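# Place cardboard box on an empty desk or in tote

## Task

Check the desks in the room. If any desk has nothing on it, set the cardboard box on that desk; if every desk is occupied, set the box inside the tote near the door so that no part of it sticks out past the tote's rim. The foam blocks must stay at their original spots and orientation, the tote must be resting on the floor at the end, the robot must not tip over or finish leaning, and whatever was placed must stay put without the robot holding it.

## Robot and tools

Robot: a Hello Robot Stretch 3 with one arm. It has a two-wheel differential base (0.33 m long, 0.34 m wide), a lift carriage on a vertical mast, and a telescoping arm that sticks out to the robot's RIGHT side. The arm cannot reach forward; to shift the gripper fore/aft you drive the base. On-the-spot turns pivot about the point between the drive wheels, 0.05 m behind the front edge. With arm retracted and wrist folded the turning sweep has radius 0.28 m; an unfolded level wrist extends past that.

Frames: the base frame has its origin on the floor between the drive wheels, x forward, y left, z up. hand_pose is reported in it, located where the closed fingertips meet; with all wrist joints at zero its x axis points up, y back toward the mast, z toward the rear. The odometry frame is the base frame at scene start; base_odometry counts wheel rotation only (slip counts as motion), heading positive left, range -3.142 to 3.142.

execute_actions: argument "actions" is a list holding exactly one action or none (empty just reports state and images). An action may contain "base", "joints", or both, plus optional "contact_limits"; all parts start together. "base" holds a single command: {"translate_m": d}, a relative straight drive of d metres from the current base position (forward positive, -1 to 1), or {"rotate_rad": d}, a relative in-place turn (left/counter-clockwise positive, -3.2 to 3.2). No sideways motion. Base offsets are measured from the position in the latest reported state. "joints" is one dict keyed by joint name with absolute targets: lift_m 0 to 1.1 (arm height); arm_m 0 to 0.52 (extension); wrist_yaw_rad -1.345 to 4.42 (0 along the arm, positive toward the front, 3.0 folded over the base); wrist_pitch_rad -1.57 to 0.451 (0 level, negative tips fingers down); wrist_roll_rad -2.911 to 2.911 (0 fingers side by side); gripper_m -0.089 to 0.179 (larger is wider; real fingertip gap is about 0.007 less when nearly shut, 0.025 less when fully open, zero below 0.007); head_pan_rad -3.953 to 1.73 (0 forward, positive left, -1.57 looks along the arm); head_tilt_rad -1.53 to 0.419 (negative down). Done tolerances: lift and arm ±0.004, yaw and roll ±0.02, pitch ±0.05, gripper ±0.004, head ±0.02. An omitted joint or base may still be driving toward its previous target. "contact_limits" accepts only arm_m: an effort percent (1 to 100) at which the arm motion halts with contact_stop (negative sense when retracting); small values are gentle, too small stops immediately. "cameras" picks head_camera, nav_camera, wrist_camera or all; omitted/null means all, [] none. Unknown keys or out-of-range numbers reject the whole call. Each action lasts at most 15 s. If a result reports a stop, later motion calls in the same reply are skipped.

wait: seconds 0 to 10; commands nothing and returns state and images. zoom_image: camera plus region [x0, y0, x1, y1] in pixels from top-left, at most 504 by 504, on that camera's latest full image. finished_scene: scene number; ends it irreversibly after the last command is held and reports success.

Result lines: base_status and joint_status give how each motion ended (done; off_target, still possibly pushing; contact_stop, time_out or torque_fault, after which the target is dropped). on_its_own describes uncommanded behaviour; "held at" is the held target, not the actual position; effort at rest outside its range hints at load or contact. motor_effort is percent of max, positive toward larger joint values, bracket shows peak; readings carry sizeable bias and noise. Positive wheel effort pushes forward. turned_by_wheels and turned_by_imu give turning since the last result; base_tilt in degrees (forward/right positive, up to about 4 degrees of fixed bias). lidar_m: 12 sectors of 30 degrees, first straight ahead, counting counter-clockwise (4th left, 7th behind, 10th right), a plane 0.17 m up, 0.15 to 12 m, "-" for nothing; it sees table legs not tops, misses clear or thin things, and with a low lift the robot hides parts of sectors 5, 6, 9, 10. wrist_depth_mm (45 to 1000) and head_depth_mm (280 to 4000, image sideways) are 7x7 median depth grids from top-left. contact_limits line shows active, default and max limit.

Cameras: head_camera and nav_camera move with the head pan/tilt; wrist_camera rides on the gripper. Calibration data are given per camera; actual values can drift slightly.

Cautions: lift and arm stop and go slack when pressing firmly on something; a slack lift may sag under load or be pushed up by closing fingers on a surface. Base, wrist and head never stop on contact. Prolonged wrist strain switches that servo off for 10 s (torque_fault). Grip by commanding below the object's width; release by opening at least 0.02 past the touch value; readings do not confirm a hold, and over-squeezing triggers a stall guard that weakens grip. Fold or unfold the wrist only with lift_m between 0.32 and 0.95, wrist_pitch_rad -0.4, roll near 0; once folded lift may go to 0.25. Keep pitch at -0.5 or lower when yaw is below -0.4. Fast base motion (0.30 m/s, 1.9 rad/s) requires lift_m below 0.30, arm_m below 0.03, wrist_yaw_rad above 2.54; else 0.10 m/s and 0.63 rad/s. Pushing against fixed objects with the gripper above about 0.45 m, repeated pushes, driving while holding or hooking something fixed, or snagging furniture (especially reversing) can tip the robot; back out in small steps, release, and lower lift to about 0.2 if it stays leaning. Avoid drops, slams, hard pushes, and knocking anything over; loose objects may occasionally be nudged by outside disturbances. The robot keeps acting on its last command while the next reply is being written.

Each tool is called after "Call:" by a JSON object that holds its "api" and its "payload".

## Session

Call:
{"api": "execute_actions", "payload": {"actions": [{"joints":{"head_tilt_rad":-0.6}}]}}

Scene clock: 0.90 s.
base_odometry: x=+0.000 y=+0.000 heading=+0.000 (m, m, rad; odometry frame)
turned_by_wheels: +0.000 (rad since the last result)
turned_by_imu: +0.000 (rad since the last result)
base_tilt: forward=-0.4 right=+1.6 (deg)
lidar_m: 1.09 1.80 1.42 0.96 0.90 0.91 1.70 1.57 1.33 0.90 0.84 0.86
head_depth_mm: 933 993 1056 1124 1210 1307 1299 / 1041 1107 1190 1282 1386 1473 1328 / 1171 1257 1363 1495 1639 1570 1327 / 1348 1459 1593 1765 1868 1570 1322 / 1570 1730 1860 2163 1939 1576 1323 / 1883 2104 1775 2300 1914 1561 1317 / 1922 2062 1654 2388 1914 1559 1313
base_status: not commanded
joint_positions: lift_m=+0.356 arm_m=-0.001 wrist_yaw_rad=+2.876 wrist_pitch_rad=-0.619 wrist_roll_rad=-0.005 gripper_m=+0.037 head_pan_rad=-0.009 head_tilt_rad=-0.592
joint_status: all done
motor_effort: left_wheel=+1(1) right_wheel=+0(0) lift_m=+28(28) arm_m=+0(0) wrist_yaw_rad=-1(0) wrist_pitch_rad=+5(5) wrist_roll_rad=+0(1) gripper_m=+0(0) head_pan_rad=+0(0) head_tilt_rad=-2(22) (%)
hand_pose: x=+0.0299 y=+0.0442 z=+0.3259 quat_wxyz=(+0.303, +0.694, +0.125, +0.641) (m; base frame)
wrist_depth_mm: 717 923 - - - - - / 782 - 878 876 877 896 924 / 722 - 713 725 738 736 763 / 612 611 626 625 638 644 647 / 543 556 - 564 559 558 560 / 490 - - 489 481 496 502 / - - - - 446 448 447
pictures: head_camera (sideways: a quarter turn clockwise sets it upright), nav_camera (sideways: a quarter turn counterclockwise sets it upright), wrist_camera
camera_calibration (this result's frames):
head_camera: T_world_to_cam=[[-0.518098, -0.0685088, -0.852573, 1.12976], [-0.0388408, 0.997643, -0.0565628, 0.0817499], [0.854439, 0.00380958, -0.519538, 0.623062], [0, 0, 0, 1]] pos_world=[0.0561313, -0.00653255, 1.29153]
nav_camera: T_world_to_cam=[[0.536933, 0.0277387, 0.843169, -1.06308], [0.0124919, -0.999611, 0.0249305, 0.0246387], [0.843532, -0.00285323, -0.537071, 0.650645], [0, 0, 0, 1]] pos_world=[0.0216551, 0.055974, 1.24518]
wrist_camera: T_world_to_cam=[[0.976259, -0.215517, 0.0216925, -0.0192317], [-0.149021, -0.740949, -0.654819, 0.271568], [0.157198, 0.63604, -0.755475, 0.381668], [0, 0, 0, 1]] pos_world=[-0.000753081, -0.0456831, 0.466585]
Images, in order (width x height): head_camera 896x504, nav_camera 672x504, wrist_camera 644x364.

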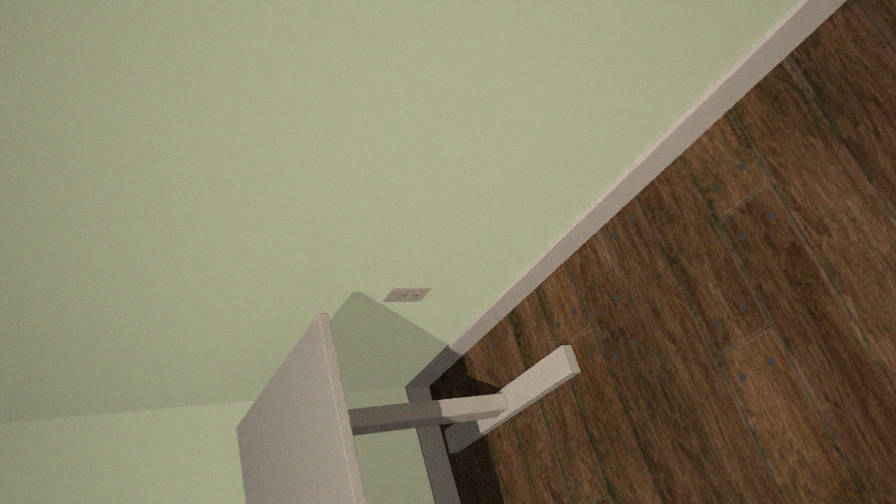

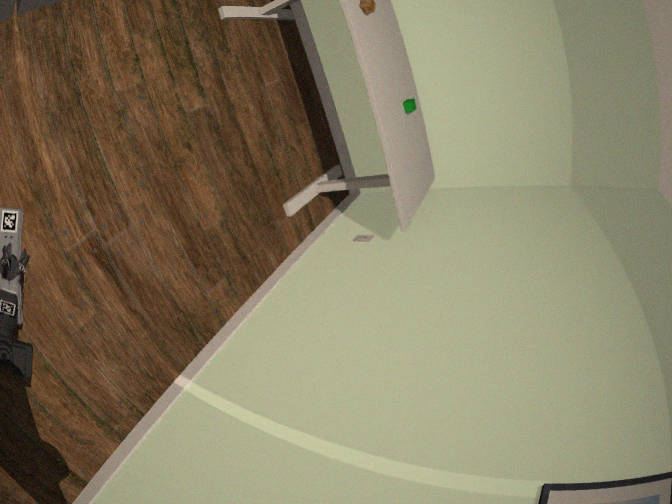

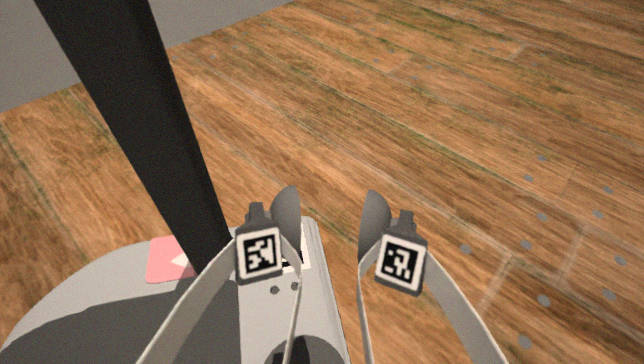

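Call:
{"api": "execute_actions", "payload": {"actions": [{"base":{"rotate_rad":0.98},"joints":{"lift_m":0.29,"wrist_pitch_rad":-0.4,"head_pan_rad":-0.3}}], "cameras": ["head_camera"]}}

Call:
{"api": "execute_actions", "payload": {"actions": [{"base":{"translate_m":0.95}}], "cameras": []}}

Call:
{"api": "execute_actions", "payload": {"actions": [{"base":{"rotate_rad":1.19},"joints":{"lift_m":0.88,"head_pan_rad":-1.5,"head_tilt_rad":-0.7}}], "cameras": ["head_camera"]}}

Call:
{"api": "execute_actions", "payload": {"actions": [{"joints":{"wrist_yaw_rad":0,"gripper_m":0.17,"lift_m":0.92}}]}}

Scene clock: 7.70 s.
base_odometry: x=+0.000 y=+0.000 heading=+0.980 (m, m, rad; odometry frame)
turned_by_wheels: +0.980 (rad since the last result)
turned_by_imu: +0.989 (rad since the last result)
base_tilt: forward=-0.4 right=+1.7 (deg)
lidar_m: 1.55 0.99 0.89 0.90 1.75 1.57 1.46 0.93 0.84 0.85 1.04 1.80
head_depth_mm: 1853 2016 1704 2385 1943 1579 1327 / 1875 2040 1698 2431 1947 1576 1324 / 1884 2071 1686 2435 1946 1582 1325 / 1927 2093 1787 2453 1931 1567 1312 / 1943 2089 1667 2494 1918 1564 1317 / 1958 2122 1771 2267 1920 1570 1315 / 1956 2080 1893 2229 1929 1557 1312
base_status: done
joint_positions: lift_m=+0.291 arm_m=-0.001 wrist_yaw_rad=+2.876 wrist_pitch_rad=-0.419 wrist_roll_rad=-0.005 gripper_m=+0.037 head_pan_rad=-0.293 head_tilt_rad=-0.593
joint_status: all done
motor_effort: left_wheel=-1(6) right_wheel=+2(11) lift_m=+15(27) arm_m=+0(0) wrist_yaw_rad=+0(1) wrist_pitch_rad=+9(9) wrist_roll_rad=+1(1) gripper_m=-1(0) head_pan_rad=-2(13) head_tilt_rad=-3(2) (%)
hand_pose: x=+0.0376 y=+0.0727 z=+0.3029 quat_wxyz=(+0.238, +0.703, +0.055, +0.668) (m; base frame)
wrist_depth_mm: - 964 927 893 865 826 807 / - - - 989 957 912 877 / 844 - 888 908 906 952 916 / 677 - 704 706 718 714 725 / 562 563 594 584 595 595 606 / 483 498 - 495 484 505 520 / - - - 433 431 440 443
pictures: head_camera (sideways: a quarter turn clockwise sets it upright)
camera_calibration (this result's frames):
head_camera: T_world_to_cam=[[-0.516964, 0.0796926, -0.85229, 1.12938], [0.242508, 0.968501, -0.0565368, 0.0799998], [0.820937, -0.235915, -0.520006, 0.623876], [0, 0, 0, 1]] pos_world=[0.0522853, -0.0203015, 1.2915]
Images, in order (width x height): head_camera 896x504.

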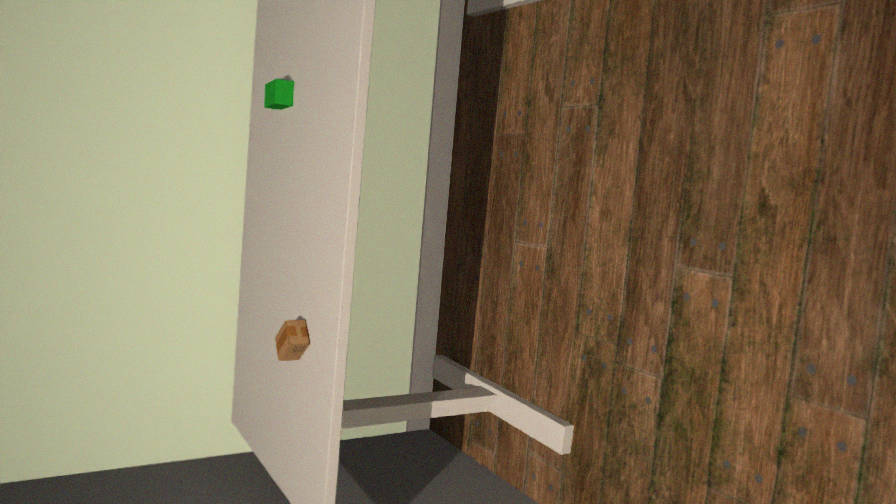

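Scene clock: 12.63 s.
base_odometry: x=+0.529 y=+0.789 heading=+0.980 (m, m, rad; odometry frame)
turned_by_wheels: +0.000 (rad since the last result)
turned_by_imu: +0.005 (rad since the last result)
base_tilt: forward=-0.4 right=+1.6 (deg)
lidar_m: 0.90 0.62 0.56 0.57 0.70 1.37 2.03 1.29 1.18 1.19 1.21 1.29
head_depth_mm: 1071 1159 1286 1114 856 712 1329 / 1081 1179 1292 1111 855 712 1328 / 1096 1195 1313 1107 828 730 1326 / 1106 1208 1331 1102 821 729 1320 / 1121 1225 1334 1096 847 746 1314 / 1131 1238 1354 1093 845 747 1287 / 1149 1231 1331 1136 840 1376 1307
base_status: done
joint_positions: lift_m=+0.291 arm_m=-0.001 wrist_yaw_rad=+2.876 wrist_pitch_rad=-0.419 wrist_roll_rad=-0.005 gripper_m=+0.037 head_pan_rad=-0.293 head_tilt_rad=-0.593
joint_status: not commanded
motor_effort: left_wheel=-1(4) right_wheel=+2(11) lift_m=+15(15) arm_m=+0(0) wrist_yaw_rad=+0(0) wrist_pitch_rad=+8(9) wrist_roll_rad=+1(1) gripper_m=+0(1) head_pan_rad=-3(3) head_tilt_rad=-2(1) (%)
hand_pose: x=+0.0376 y=+0.0728 z=+0.3030 quat_wxyz=(+0.238, +0.703, +0.055, +0.668) (m; base frame)
wrist_depth_mm: - 603 593 569 548 529 515 / 734 668 658 623 596 575 561 / 791 - 727 694 670 637 609 / 689 - 693 710 699 700 686 / 569 555 585 580 610 608 611 / 480 497 - 503 485 509 511 / - - - 433 437 436 440
pictures: none
No camera images: the call's "cameras" was empty. Leave "cameras" out to get every camera's image.

Scene clock: 18.83 s.
base_odometry: x=+0.529 y=+0.789 heading=+2.170 (m, m, rad; odometry frame)
turned_by_wheels: +1.190 (rad since the last result)
turned_by_imu: +1.203 (rad since the last result)
base_tilt: forward=-0.4 right=+1.7 (deg)
lidar_m: 0.56 0.58 0.78 2.45 1.71 1.23 1.18 1.21 1.25 1.29 0.82 0.59
head_depth_mm: 1084 1199 1263 953 768 1426 - / 1096 1213 1258 950 765 1426 - / 1107 1230 1253 952 762 1462 - / 1123 1252 1250 946 763 1532 - / 1136 1259 1242 945 760 1446 1273 / 1148 1280 1242 940 781 1412 1223 / 1160 1265 1317 940 778 1415 1244
base_status: done
joint_positions: lift_m=+0.879 arm_m=-0.001 wrist_yaw_rad=+2.876 wrist_pitch_rad=-0.419 wrist_roll_rad=-0.005 gripper_m=+0.037 head_pan_rad=-1.493 head_tilt_rad=-0.691
joint_status: all done
motor_effort: left_wheel=-1(5) right_wheel=+3(10) lift_m=+41(41) arm_m=+0(0) wrist_yaw_rad=+0(0) wrist_pitch_rad=+8(8) wrist_roll_rad=+1(0) gripper_m=+0(1) head_pan_rad=-2(30) head_tilt_rad=-1(7) (%)
hand_pose: x=+0.0376 y=+0.0728 z=+0.8920 quat_wxyz=(+0.237, +0.703, +0.055, +0.668) (m; base frame)
wrist_depth_mm: - - - - - 705 519 / - - - - - 721 526 / - - - - - 736 532 / - - - - - 756 553 / - - - - - 783 562 / - - - - - 794 574 / - - - - - 757 583
pictures: head_camera (sideways: a quarter turn clockwise sets it upright)
camera_calibration (this result's frames):
head_camera: T_world_to_cam=[[-0.119422, 0.592059, -0.796997, 1.05487], [0.990133, 0.130298, -0.0515679, 0.0689633], [0.073316, -0.795292, -0.601777, 0.734821], [0, 0, 0, 1]] pos_world=[0.00381704, -0.0491305, 1.28648]
Images, in order (width x height): head_camera 896x504.

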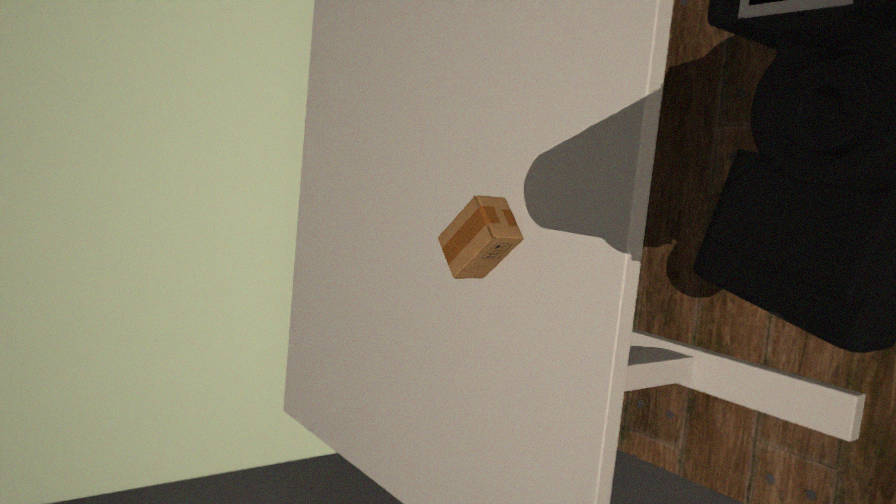

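Scene clock: 21.27 s.
base_odometry: x=+0.529 y=+0.789 heading=+2.170 (m, m, rad; odometry frame)
turned_by_wheels: +0.000 (rad since the last result)
turned_by_imu: +0.001 (rad since the last result)
base_tilt: forward=-0.4 right=+1.6 (deg)
lidar_m: 0.56 0.58 0.78 2.45 1.71 1.23 1.18 1.21 1.25 1.29 0.82 0.59
head_depth_mm: 1088 1200 1261 951 790 - - / 1101 1217 1255 949 808 - - / 1112 1232 1259 952 809 - - / 1121 1246 1244 945 783 1461 1250 / 1138 1265 1247 944 782 1449 1252 / 1148 1275 1239 942 779 1416 1223 / 1164 1264 1323 940 780 1418 1241
base_status: not commanded
joint_positions: lift_m=+0.919 arm_m=-0.001 wrist_yaw_rad=+0.002 wrist_pitch_rad=-0.418 wrist_roll_rad=-0.005 gripper_m=+0.170 head_pan_rad=-1.493 head_tilt_rad=-0.691
joint_status: all done
motor_effort: left_wheel=-1(1) right_wheel=+3(2) lift_m=+41(42) arm_m=+0(0) wrist_yaw_rad=-3(4) wrist_pitch_rad=+8(8) wrist_roll_rad=+1(1) gripper_m=+1(83) head_pan_rad=-2(3) head_tilt_rad=-1(3) (%)
hand_pose: x=-0.0210 y=-0.3680 z=+0.9321 quat_wxyz=(+0.694, +0.148, -0.689, -0.146) (m; base frame)
wrist_depth_mm: 693 958 - 988 972 996 992 / 701 916 934 972 - - - / 652 670 688 707 709 730 708 / 531 542 527 535 555 562 579 / 446 466 447 462 460 479 475 / 643 - - 415 418 413 415 / 798 - - - - - -
pictures: head_camera (sideways: a quarter turn clockwise sets it upright), nav_camera (sideways: a quarter turn counterclockwise sets it upright), wrist_camera
camera_calibration (this result's frames):
head_camera: T_world_to_cam=[[-0.119422, 0.592059, -0.796997, 1.05487], [0.990133, 0.130298, -0.0515679, 0.0689633], [0.0733161, -0.795292, -0.601777, 0.734821], [0, 0, 0, 1]] pos_world=[0.00381704, -0.0491305, 1.28648]
nav_camera: T_world_to_cam=[[0.0803527, -0.613322, 0.785735, -0.985417], [-0.994605, -0.101217, 0.0227054, 0.0336819], [0.0656042, -0.78332, -0.618147, 0.760868], [0, 0, 0, 1]] pos_world=[0.0627651, -0.00496623, 1.24384]
wrist_camera: T_world_to_cam=[[-0.998482, -0.0455786, 0.0309262, -0.0590675], [-0.0522924, 0.60805, -0.792175, 0.981928], [0.0173015, -0.79259, -0.60951, 0.445118], [0, 0, 0, 1]] pos_world=[-0.0153317, -0.246957, 1.05099]
Images, in order (width x height): head_camera 896x504, nav_camera 672x504, wrist_camera 644x364.

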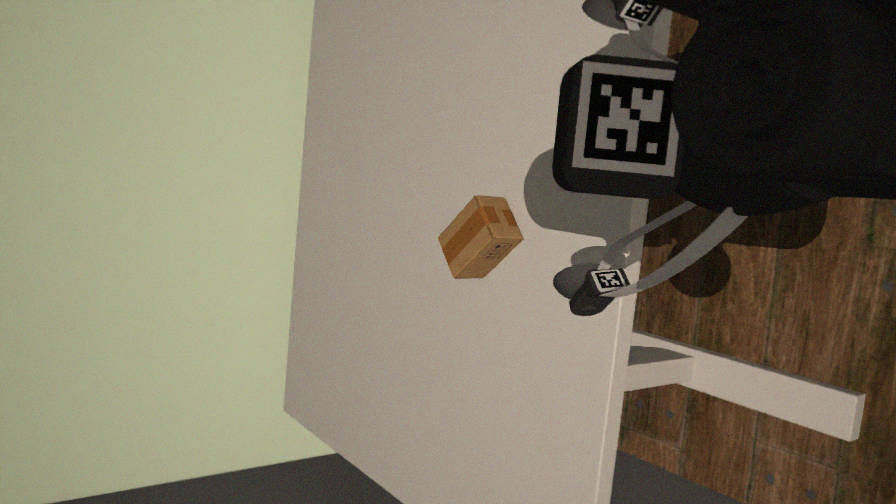

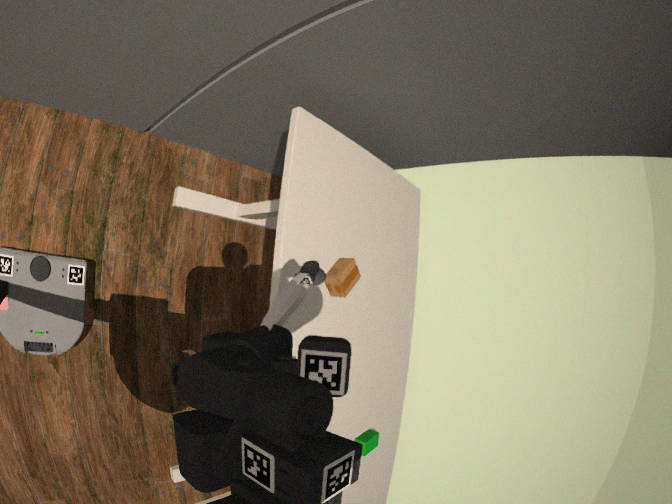

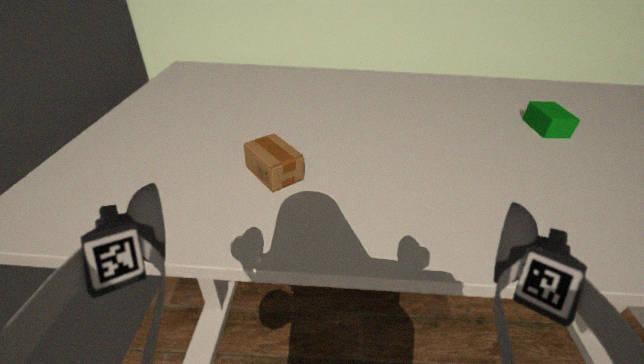

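Call:
{"api": "execute_actions", "payload": {"actions": [{"joints":{"wrist_yaw_rad":0.7,"wrist_pitch_rad":-1.1,"lift_m":0.94,"arm_m":0.46}}]}}

Scene clock: 32.63 s.
base_odometry: x=+0.529 y=+0.789 heading=+2.170 (m, m, rad; odometry frame)
turned_by_wheels: +0.000 (rad since the last result)
turned_by_imu: +0.002 (rad since the last result)
base_tilt: forward=-0.4 right=+1.7 (deg)
lidar_m: 0.56 0.58 0.78 2.46 1.71 1.23 1.18 1.22 1.25 1.29 0.81 0.59
head_depth_mm: 1082 - 1260 952 766 1398 1257 / 1097 - 1151 950 765 1434 1254 / 1112 1228 - 947 763 1425 1250 / 1121 1246 1248 861 762 1458 1254 / 1136 1259 1242 943 759 1456 1252 / 1148 1278 1239 943 780 1414 1222 / 1155 1268 1313 936 779 1421 1246
base_status: not commanded
joint_positions: lift_m=+0.939 arm_m=+0.460 wrist_yaw_rad=+0.699 wrist_pitch_rad=-1.103 wrist_roll_rad=-0.005 gripper_m=+0.170 head_pan_rad=-1.493 head_tilt_rad=-0.691
joint_status: all done
motor_effort: left_wheel=-1(1) right_wheel=+3(2) lift_m=+40(42) arm_m=+4(5) wrist_yaw_rad=+2(5) wrist_pitch_rad=+1(7) wrist_roll_rad=+1(1) gripper_m=+0(0) head_pan_rad=-3(3) head_tilt_rad=-3(3) (%)
hand_pose: x=+0.0389 y=-0.6769 z=+0.8386 quat_wxyz=(+0.694, +0.555, -0.437, -0.141) (m; base frame)
wrist_depth_mm: 336 338 336 336 332 337 335 / 326 325 324 323 323 321 322 / 310 308 310 256 312 307 309 / 299 298 297 247 299 298 297 / 291 - 287 284 285 288 284 / 866 275 278 275 276 274 277 / 964 268 267 268 268 265 267
pictures: head_camera (sideways: a quarter turn clockwise sets it upright), nav_camera (sideways: a quarter turn counterclockwise sets it upright), wrist_camera
camera_calibration (this result's frames):
head_camera: T_world_to_cam=[[-0.119257, 0.592095, -0.796995, 1.05486], [0.990169, 0.130023, -0.0515677, 0.0689628], [0.0730944, -0.79531, -0.601781, 0.734827], [0, 0, 0, 1]] pos_world=[0.00380336, -0.0491298, 1.28648]
nav_camera: T_world_to_cam=[[0.0801822, -0.613348, 0.785732, -0.985413], [-0.994633, -0.10094, 0.0227053, 0.0336822], [0.0653859, -0.783336, -0.61815, 0.760873], [0, 0, 0, 1]] pos_world=[0.0627637, -0.00498176, 1.24384]
wrist_camera: T_world_to_cam=[[-0.730936, -0.682439, -0.00319644, -0.423283], [-0.663768, 0.712011, -0.229025, 0.720744], [0.158572, -0.165281, -0.973415, 0.86655], [0, 0, 0, 1]] pos_world=[0.0316039, -0.658818, 1.00723]
Images, in order (width x height): head_camera 896x504, nav_camera 672x504, wrist_camera 644x364.

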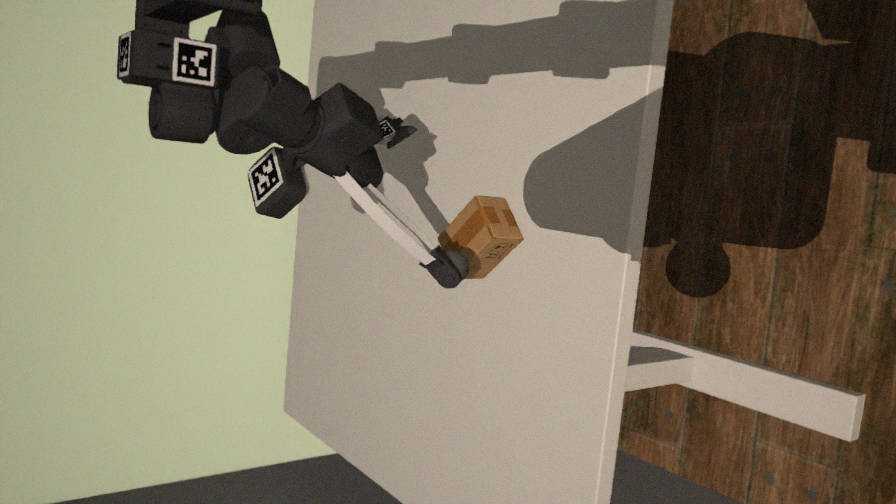

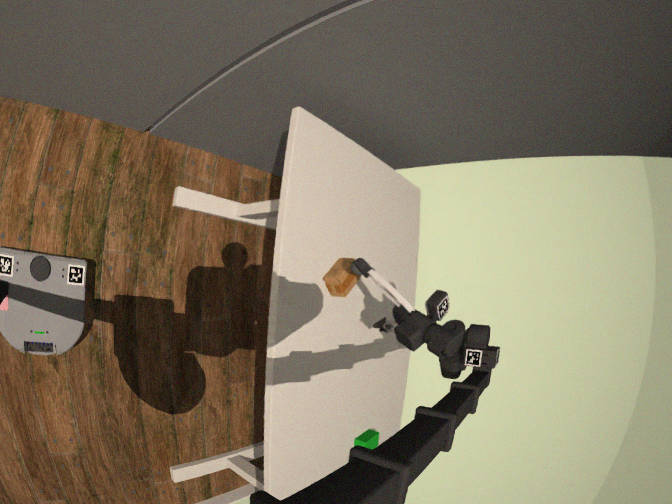

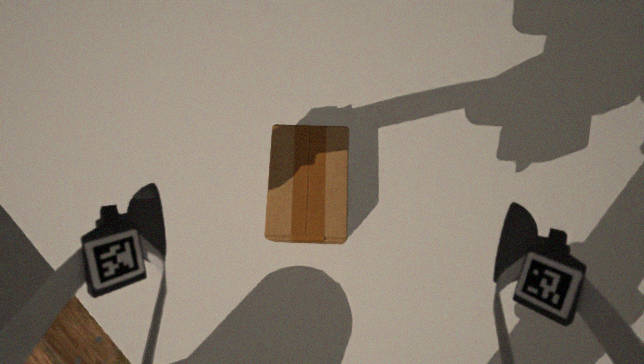

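Box centre (.078,-.694), desk z .718.

Call:
{"api": "execute_actions", "payload": {"actions": [{"base":{"translate_m":0.039},"joints":{"lift_m":0.843,"arm_m":0.478}}], "cameras": ["wrist_camera"]}}

Call:
{"api": "execute_actions", "payload": {"actions": [{"joints":{"gripper_m":0.015}}], "cameras": ["wrist_camera"]}}

Call:
{"api": "execute_actions", "payload": {"actions": [{"joints":{"lift_m":0.89,"head_pan_rad":1.4}}]}}

Scene clock: 37.83 s.
base_odometry: x=+0.507 y=+0.821 heading=+2.170 (m, m, rad; odometry frame)
turned_by_wheels: +0.000 (rad since the last result)
turned_by_imu: +0.001 (rad since the last result)
base_tilt: forward=-0.4 right=+1.7 (deg)
lidar_m: 0.52 0.54 0.72 2.46 1.77 1.27 1.21 1.25 1.35 1.29 0.76 0.55
head_depth_mm: 1084 1198 - 951 764 1391 1253 / 1098 1213 - 921 766 1428 1255 / 1109 1229 1310 861 763 1428 1251 / 1119 1246 1250 977 761 1458 1252 / 1131 1261 1241 944 761 1407 1253 / 1145 1274 1243 941 780 1445 1219 / 1135 1227 1264 937 778 1386 1242
base_status: done
joint_positions: lift_m=+0.844 arm_m=+0.478 wrist_yaw_rad=+0.699 wrist_pitch_rad=-1.103 wrist_roll_rad=-0.005 gripper_m=+0.170 head_pan_rad=-1.493 head_tilt_rad=-0.691
joint_status: all done
motor_effort: left_wheel=-1(1) right_wheel=+2(10) lift_m=+15(35) arm_m=+3(4) wrist_yaw_rad=+1(2) wrist_pitch_rad=+1(2) wrist_roll_rad=+1(0) gripper_m=+1(1) head_pan_rad=-2(2) head_tilt_rad=-2(2) (%)
hand_pose: x=+0.0389 y=-0.6948 z=+0.7427 quat_wxyz=(+0.694, +0.555, -0.437, -0.141) (m; base frame)
wrist_depth_mm: 224 224 223 223 222 223 223 / 215 214 214 214 214 213 213 / 207 205 206 152 205 205 204 / 198 198 197 145 194 197 197 / 191 - 190 140 187 191 189 / - 184 184 136 181 183 183 / 177 178 178 176 178 177 176
pictures: wrist_camera
camera_calibration (this result's frames):
wrist_camera: T_world_to_cam=[[-0.730937, -0.682437, -0.00321719, -0.435851], [-0.663826, 0.712081, -0.22864, 0.711258], [0.158323, -0.164986, -0.973506, 0.770486], [0, 0, 0, 1]] pos_world=[0.0315858, -0.676794, 0.911292]
Images, in order (width x height): wrist_camera 644x364.

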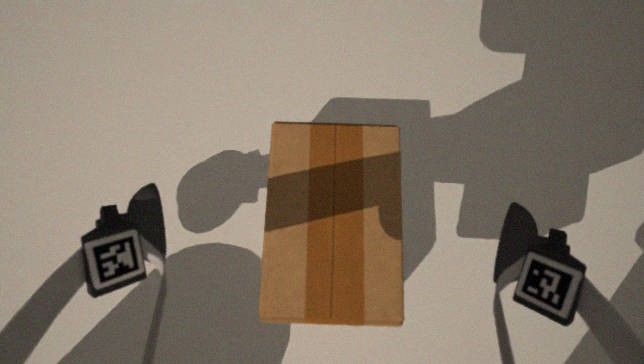

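Scene clock: 39.87 s.
base_odometry: x=+0.507 y=+0.821 heading=+2.170 (m, m, rad; odometry frame)
turned_by_wheels: +0.000 (rad since the last result)
turned_by_imu: +0.000 (rad since the last result)
base_tilt: forward=-0.4 right=+1.7 (deg)
lidar_m: 0.52 0.54 0.72 2.45 1.77 1.27 1.21 1.24 1.35 1.29 0.76 0.55
head_depth_mm: 1087 1199 - 955 766 1399 1254 / 1099 1213 - 917 765 1425 1253 / 1109 1228 1312 848 762 1430 1253 / 1119 1246 1250 966 763 1461 1249 / 1131 1259 1247 943 762 1417 1245 / 1149 1275 1242 942 781 1445 1219 / 1137 1232 1260 939 778 1384 1245
base_status: not commanded
joint_positions: lift_m=+0.844 arm_m=+0.478 wrist_yaw_rad=+0.699 wrist_pitch_rad=-1.106 wrist_roll_rad=-0.005 gripper_m=+0.016 head_pan_rad=-1.493 head_tilt_rad=-0.691
joint_status: all done
motor_effort: left_wheel=-1(1) right_wheel=+2(2) lift_m=+14(15) arm_m=+3(3) wrist_yaw_rad=+2(1) wrist_pitch_rad=+3(3) wrist_roll_rad=+1(0) gripper_m=-18(93) head_pan_rad=-3(3) head_tilt_rad=-2(4) (%)
hand_pose: x=+0.0385 y=-0.6943 z=+0.7424 quat_wxyz=(+0.694, +0.555, -0.436, -0.142) (m; base frame)
wrist_depth_mm: 223 222 221 221 221 222 221 / 214 215 213 213 213 212 212 / 206 205 205 149 204 205 204 / 198 196 197 143 195 196 196 / 191 191 189 138 140 190 189 / 184 184 183 134 134 183 183 / 178 178 178 174 177 177 177
pictures: wrist_camera
camera_calibration (this result's frames):
wrist_camera: T_world_to_cam=[[-0.730942, -0.682431, -0.00335658, -0.435711], [-0.664214, 0.712542, -0.22606, 0.709003], [0.156662, -0.163007, -0.974108, 0.77227], [0, 0, 0, 1]] pos_world=[0.0314645, -0.676652, 0.911089]
Images, in order (width x height): wrist_camera 644x364.

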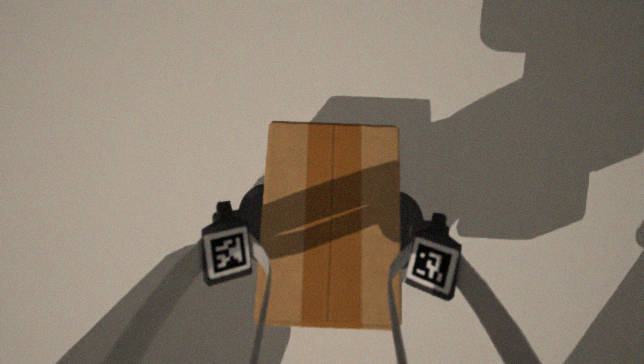

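Scene clock: 41.80 s.
base_odometry: x=+0.507 y=+0.821 heading=+2.170 (m, m, rad; odometry frame)
turned_by_wheels: +0.000 (rad since the last result)
turned_by_imu: +0.000 (rad since the last result)
base_tilt: forward=-0.4 right=+1.7 (deg)
lidar_m: 0.52 0.54 0.73 2.45 1.77 1.27 1.21 1.24 1.35 1.29 0.76 0.55
head_depth_mm: 1102 1134 1171 1210 1247 1292 1228 / 2218 1480 1543 1600 1638 1461 1254 / 2245 2518 2740 2179 1752 1458 1248 / 2226 2480 2685 2159 1744 1455 1247 / 2198 2438 2639 2170 1746 1456 1248 / 2150 2378 2589 2173 1735 1451 1249 / 2123 2342 2633 2149 1735 1483 -
base_status: not commanded
joint_positions: lift_m=+0.889 arm_m=+0.478 wrist_yaw_rad=+0.699 wrist_pitch_rad=-1.107 wrist_roll_rad=-0.005 gripper_m=+0.016 head_pan_rad=+1.393 head_tilt_rad=-0.691
joint_status: all done
motor_effort: left_wheel=-1(1) right_wheel=+2(2) lift_m=+42(44) arm_m=+4(4) wrist_yaw_rad=+2(3) wrist_pitch_rad=+3(3) wrist_roll_rad=+0(0) gripper_m=-17(16) head_pan_rad=+2(28) head_tilt_rad=-3(1) (%)
hand_pose: x=+0.0383 y=-0.6941 z=+0.7882 quat_wxyz=(+0.694, +0.555, -0.436, -0.142) (m; base frame)
wrist_depth_mm: 278 277 274 275 276 275 274 / 267 265 265 263 264 263 264 / 255 254 255 149 254 253 253 / 244 245 245 144 241 245 244 / 238 237 234 138 140 234 234 / 229 228 227 133 135 227 227 / 221 221 220 217 218 219 219
pictures: head_camera (sideways: a quarter turn clockwise sets it upright), nav_camera (sideways: a quarter turn counterclockwise sets it upright), wrist_camera
camera_calibration (this result's frames):
head_camera: T_world_to_cam=[[-0.034323, -0.60301, -0.796995, 1.05434], [-0.990872, 0.124557, -0.0515677, 0.0810472], [0.130367, 0.78795, -0.60178, 0.734478], [0, 0, 0, 1]] pos_world=[0.0207441, 0.0469528, 1.28648]
nav_camera: T_world_to_cam=[[0.0775021, 0.613692, 0.785732, -0.985397], [0.987838, -0.153823, 0.0227053, 0.0215891], [0.134798, 0.774416, -0.61815, 0.76045], [0, 0, 0, 1]] pos_world=[-0.0474629, 0.0191468, 1.24384]
wrist_camera: T_world_to_cam=[[-0.730945, -0.682428, -0.00341177, -0.435499], [-0.664366, 0.712725, -0.225036, 0.71843], [0.156003, -0.162223, -0.974344, 0.817669], [0, 0, 0, 1]] pos_world=[0.0314163, -0.676595, 0.956878]
Images, in order (width x height): head_camera 896x504, nav_camera 672x504, wrist_camera 644x364.

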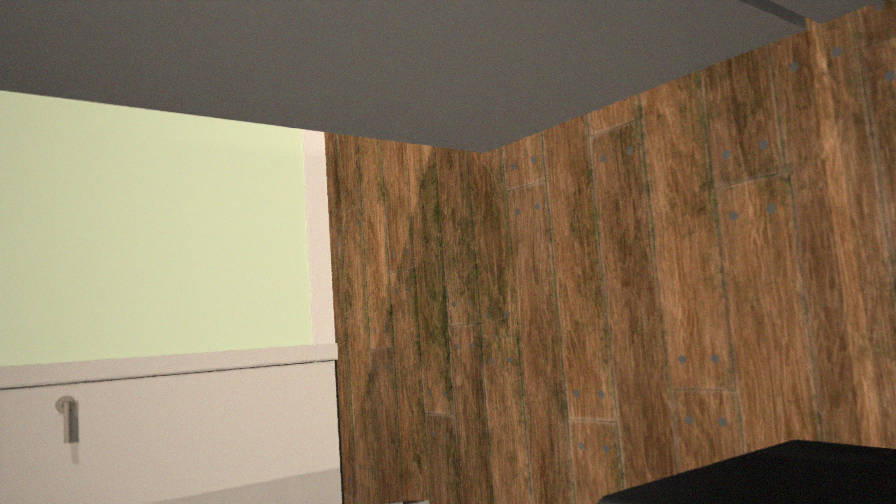

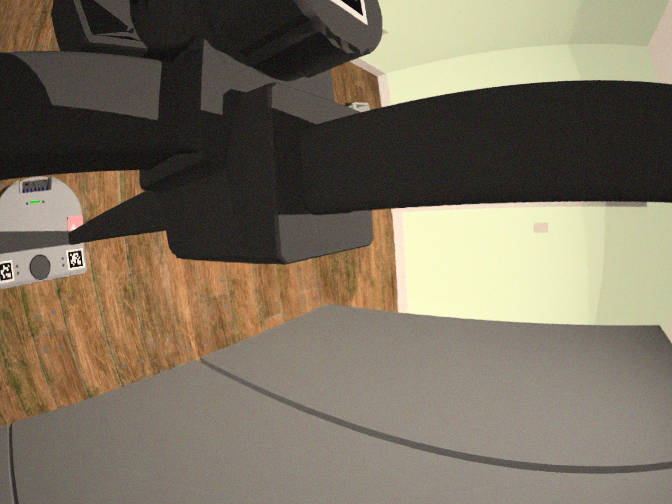

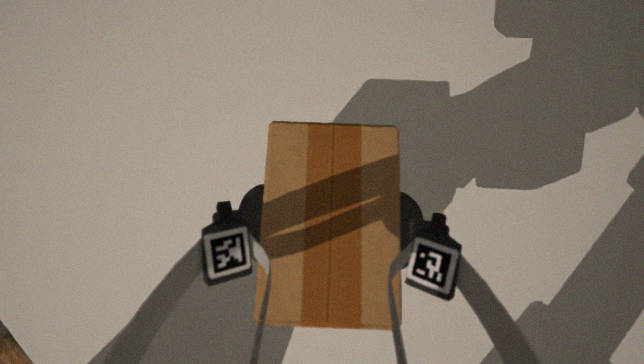

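Call:
{"api": "execute_actions", "payload": {"actions": [{"joints":{"arm_m":0,"wrist_pitch_rad":-0.4,"wrist_yaw_rad":2.6,"head_pan_rad":0.3}}], "cameras": []}}

Call:
{"api": "execute_actions", "payload": {"actions": [{"base":{"rotate_rad":1.5},"joints":{"lift_m":0.29}}], "cameras": []}}

Call:
{"api": "execute_actions", "payload": {"actions": [{"base":{"translate_m":1}}]}}

Call:
{"api": "execute_actions", "payload": {"actions": [{"base":{"translate_m":1},"joints":{"head_pan_rad":-1.9,"head_tilt_rad":-0.5}}]}}

Scene clock: 50.47 s.
base_odometry: x=+0.507 y=+0.821 heading=+2.170 (m, m, rad; odometry frame)
turned_by_wheels: +0.000 (rad since the last result)
turned_by_imu: +0.002 (rad since the last result)
base_tilt: forward=-0.4 right=+1.7 (deg)
lidar_m: 0.52 0.54 0.72 2.45 1.77 1.27 1.21 1.24 1.35 1.29 0.76 0.55
head_depth_mm: 404 444 492 552 629 728 868 / 417 460 512 576 660 771 928 / 431 476 530 602 693 818 999 / 445 494 554 630 731 872 1079 / 460 512 576 660 775 933 1169 / 476 532 604 694 820 1002 1197 / 495 554 631 733 875 1084 1243
base_status: not commanded
joint_positions: lift_m=+0.889 arm_m=+0.000 wrist_yaw_rad=+2.598 wrist_pitch_rad=-0.428 wrist_roll_rad=-0.005 gripper_m=+0.016 head_pan_rad=+0.307 head_tilt_rad=-0.691
joint_status: all done
motor_effort: left_wheel=+0(1) right_wheel=+2(3) lift_m=+41(41) arm_m=-3(1) wrist_yaw_rad=+3(4) wrist_pitch_rad=+12(14) wrist_roll_rad=+0(0) gripper_m=-16(17) head_pan_rad=-3(29) head_tilt_rad=-3(2) (%)
hand_pose: x=+0.0941 y=+0.0457 z=+0.8998 quat_wxyz=(+0.331, +0.704, -0.040, +0.627) (m; base frame)
wrist_depth_mm: - - - 944 644 484 391 / - - - - 687 510 406 / - - - 149 680 533 422 / - - - 143 683 559 440 / - - - 138 139 594 455 / - - - 133 134 596 475 / - - - 991 916 702 494
pictures: none
No camera images: the call's "cameras" was empty. Leave "cameras" out to get every camera's image.

Scene clock: 56.77 s.
base_odometry: x=+0.507 y=+0.821 heading=-2.614 (m, m, rad; odometry frame)
turned_by_wheels: +1.500 (rad since the last result)
turned_by_imu: +1.517 (rad since the last result)
base_tilt: forward=-0.4 right=+1.7 (deg)
lidar_m: 1.50 1.92 1.30 1.21 1.23 1.24 1.29 0.82 0.56 0.52 0.53 0.68
head_depth_mm: 2121 2317 2559 2196 1754 1460 1261 / 2153 2388 2603 2173 1761 1456 1251 / 2218 2435 2656 2170 1744 1463 1252 / 2274 2510 2758 2164 1752 1461 1250 / 2340 2607 2787 2172 1741 1458 1249 / 2373 2597 2695 2154 1739 1448 1245 / 2059 2145 2298 2151 1727 1448 1244
base_status: done
joint_positions: lift_m=+0.291 arm_m=+0.000 wrist_yaw_rad=+2.598 wrist_pitch_rad=-0.428 wrist_roll_rad=-0.005 gripper_m=+0.016 head_pan_rad=+0.307 head_tilt_rad=-0.691
joint_status: all done
motor_effort: left_wheel=-1(4) right_wheel=+3(7) lift_m=+15(39) arm_m=-3(4) wrist_yaw_rad=+2(2) wrist_pitch_rad=+12(12) wrist_roll_rad=+1(1) gripper_m=-18(18) head_pan_rad=-3(3) head_tilt_rad=-3(2) (%)
hand_pose: x=+0.0941 y=+0.0457 z=+0.3010 quat_wxyz=(+0.331, +0.704, -0.040, +0.627) (m; base frame)
wrist_depth_mm: 961 - - - - - - / - - - - - - - / 840 844 869 149 894 920 931 / 675 673 681 143 681 717 729 / 577 566 556 138 139 592 600 / - 494 299 134 135 501 506 / - - - 411 423 436 442
pictures: none
No camera images: the call's "cameras" was empty. Leave "cameras" out to get every camera's image.

Scene clock: 61.87 s.
base_odometry: x=-0.357 y=+0.317 heading=-2.614 (m, m, rad; odometry frame)
turned_by_wheels: +0.000 (rad since the last result)
turned_by_imu: +0.005 (rad since the last result)
base_tilt: forward=-0.4 right=+1.7 (deg)
lidar_m: 1.46 1.49 1.40 1.31 1.33 1.71 1.85 0.67 0.46 0.43 0.44 0.56
head_depth_mm: 1238 1364 1513 1706 1761 1465 1259 / 1247 1377 1546 1764 1750 1467 1250 / 1277 1425 1589 1796 1748 1456 1249 / 1320 1462 1641 1878 1743 1461 1248 / 1353 1512 1697 1937 1742 1459 1246 / 1395 1556 1761 1979 1691 1450 1246 / 1431 1606 1832 2045 1679 1443 1239
base_status: done
joint_positions: lift_m=+0.291 arm_m=+0.000 wrist_yaw_rad=+2.598 wrist_pitch_rad=-0.428 wrist_roll_rad=-0.005 gripper_m=+0.016 head_pan_rad=+0.307 head_tilt_rad=-0.692
joint_status: not commanded
motor_effort: left_wheel=-1(4) right_wheel=+2(10) lift_m=+15(16) arm_m=-3(3) wrist_yaw_rad=+2(2) wrist_pitch_rad=+12(12) wrist_roll_rad=+1(1) gripper_m=-17(18) head_pan_rad=-2(3) head_tilt_rad=-2(2) (%)
hand_pose: x=+0.0941 y=+0.0457 z=+0.3010 quat_wxyz=(+0.330, +0.704, -0.040, +0.627) (m; base frame)
wrist_depth_mm: - - - - - - - / - - - - - - - / 836 848 871 149 898 913 921 / 683 670 683 144 692 716 720 / 572 567 551 138 140 595 593 / - 493 300 134 135 504 509 / - - - 409 423 435 441
pictures: head_camera (sideways: a quarter turn clockwise sets it upright), nav_camera (sideways: a quarter turn counterclockwise sets it upright), wrist_camera
camera_calibration (this result's frames):
head_camera: T_world_to_cam=[[-0.549946, -0.250962, -0.796604, 1.05698], [-0.351863, 0.934632, -0.0515332, 0.0771043], [0.757464, 0.251955, -0.602301, 0.731329], [0, 0, 0, 1]] pos_world=[0.0544549, 0.00893518, 1.28645]
nav_camera: T_world_to_cam=[[0.579522, 0.217743, 0.785329, -0.987934], [0.32454, -0.9456, 0.02269, 0.0256552], [0.747548, 0.241722, -0.618662, 0.757378], [0, 0, 0, 1]] pos_world=[-0.00197313, 0.0563001, 1.24383]
wrist_camera: T_world_to_cam=[[0.877331, -0.478915, 0.0305145, -0.0623342], [-0.274736, -0.553393, -0.786306, 0.308759], [0.39346, 0.681467, -0.617084, 0.28585], [0, 0, 0, 1]] pos_world=[0.0270444, -0.0537851, 0.421074]
Images, in order (width x height): head_camera 896x504, nav_camera 672x504, wrist_camera 644x364.

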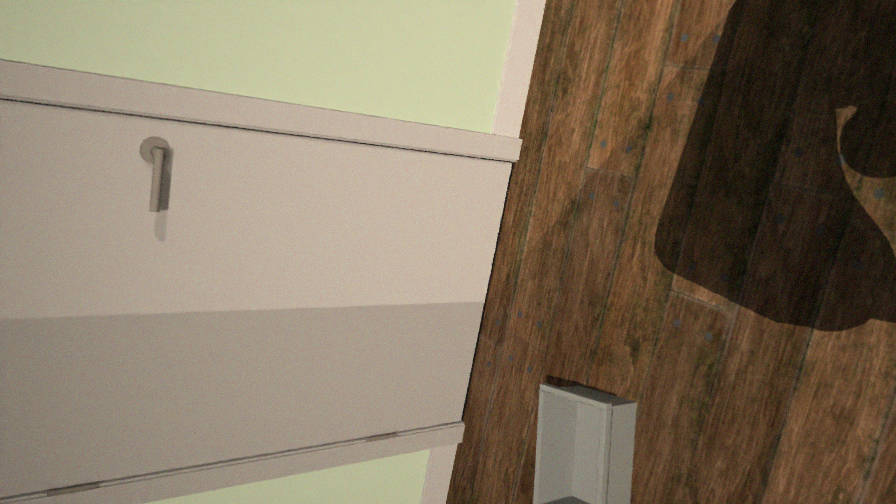

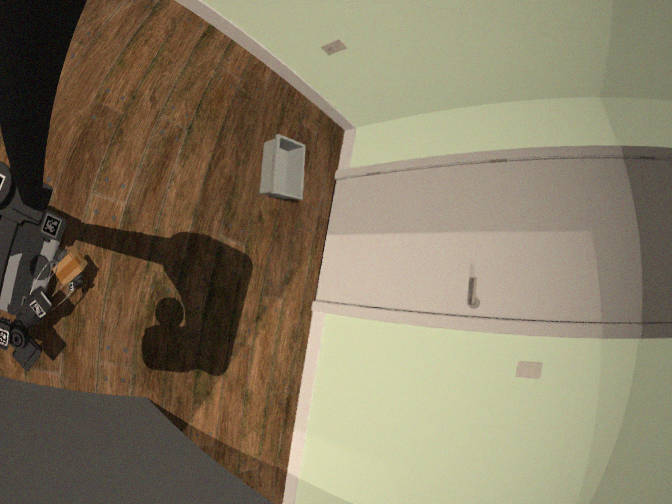

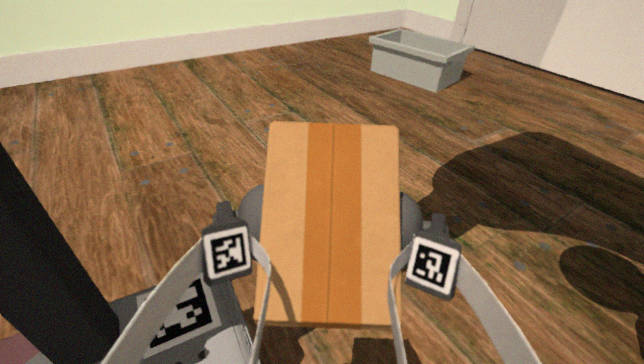

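Scene clock: 66.97 s.
base_odometry: x=-1.220 y=-0.186 heading=-2.614 (m, m, rad; odometry frame)
turned_by_wheels: +0.000 (rad since the last result)
turned_by_imu: +0.005 (rad since the last result)
base_tilt: forward=-0.3 right=+1.7 (deg)
lidar_m: 0.49 0.49 0.62 1.40 1.42 1.84 2.01 0.59 0.62 2.90 0.77 0.52
head_depth_mm: 682 709 736 765 798 834 871 / 3377 3566 872 911 955 1013 1065 / 3323 3558 3849 2979 2173 1649 1333 / 3220 3412 3786 2989 2158 1698 1397 / 3072 3309 3616 2933 2159 1696 1395 / 3009 3167 3459 2935 2148 1698 1394 / 2928 3122 3385 2912 2151 1678 1390
base_status: done
joint_positions: lift_m=+0.291 arm_m=+0.000 wrist_yaw_rad=+2.598 wrist_pitch_rad=-0.428 wrist_roll_rad=-0.005 gripper_m=+0.016 head_pan_rad=-1.893 head_tilt_rad=-0.507
joint_status: all done
motor_effort: left_wheel=-1(4) right_wheel=+3(11) lift_m=+15(15) arm_m=-3(4) wrist_yaw_rad=+2(2) wrist_pitch_rad=+12(12) wrist_roll_rad=+1(1) gripper_m=-18(18) head_pan_rad=-3(26) head_tilt_rad=+2(13) (%)
hand_pose: x=+0.0941 y=+0.0457 z=+0.3010 quat_wxyz=(+0.330, +0.704, -0.040, +0.627) (m; base frame)
wrist_depth_mm: - - - 749 546 416 357 / - - - 834 584 445 372 / 798 728 866 149 580 480 387 / 682 688 683 144 590 510 402 / 580 565 546 138 139 526 425 / - 493 297 133 135 501 435 / - - - 410 420 440 428
pictures: head_camera (sideways: a quarter turn clockwise sets it upright), nav_camera (sideways: a quarter turn counterclockwise sets it upright), wrist_camera
camera_calibration (this result's frames):
head_camera: T_world_to_cam=[[0.071097, 0.443748, -0.893327, 1.17932], [0.959465, -0.275283, -0.0603822, 0.0806391], [-0.272712, -0.852823, -0.445332, 0.533384], [0, 0, 0, 1]] pos_world=[-0.015756, -0.0462383, 1.29592]
nav_camera: T_world_to_cam=[[-0.115918, -0.449788, 0.885581, -1.11441], [-0.954093, 0.298325, 0.026634, 0.0283142], [-0.276171, -0.841839, -0.463721, 0.562037], [0, 0, 0, 1]] pos_world=[0.0530524, -0.0365505, 1.24677]
wrist_camera: T_world_to_cam=[[0.877353, -0.478874, 0.0305158, -0.0623283], [-0.274696, -0.553383, -0.786327, 0.308769], [0.393438, 0.681503, -0.617057, 0.285843], [0, 0, 0, 1]] pos_world=[0.0270402, -0.0537825, 0.421077]
Images, in order (width x height): head_camera 896x504, nav_camera 672x504, wrist_camera 644x364.

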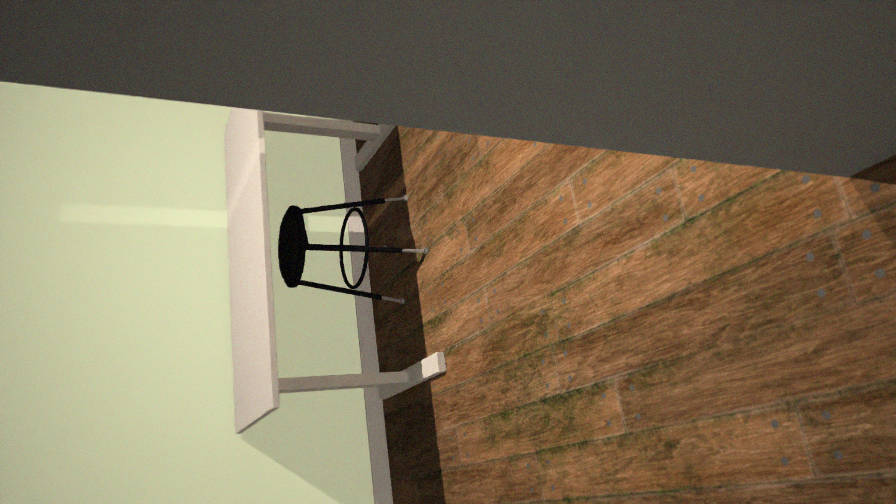

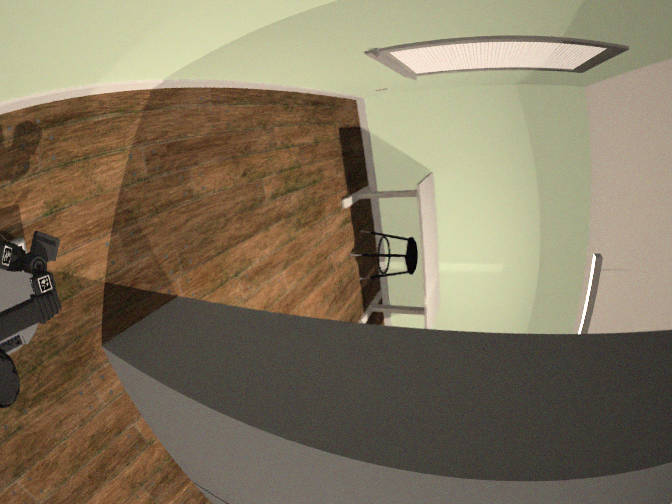

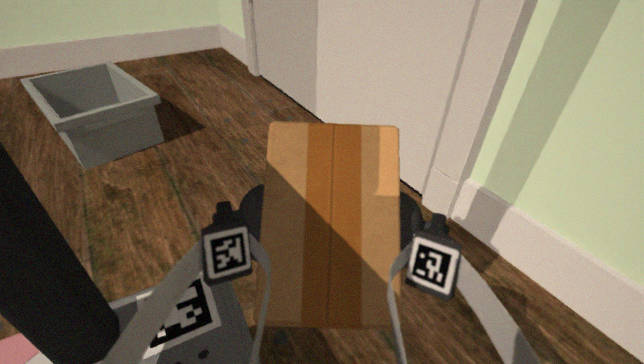

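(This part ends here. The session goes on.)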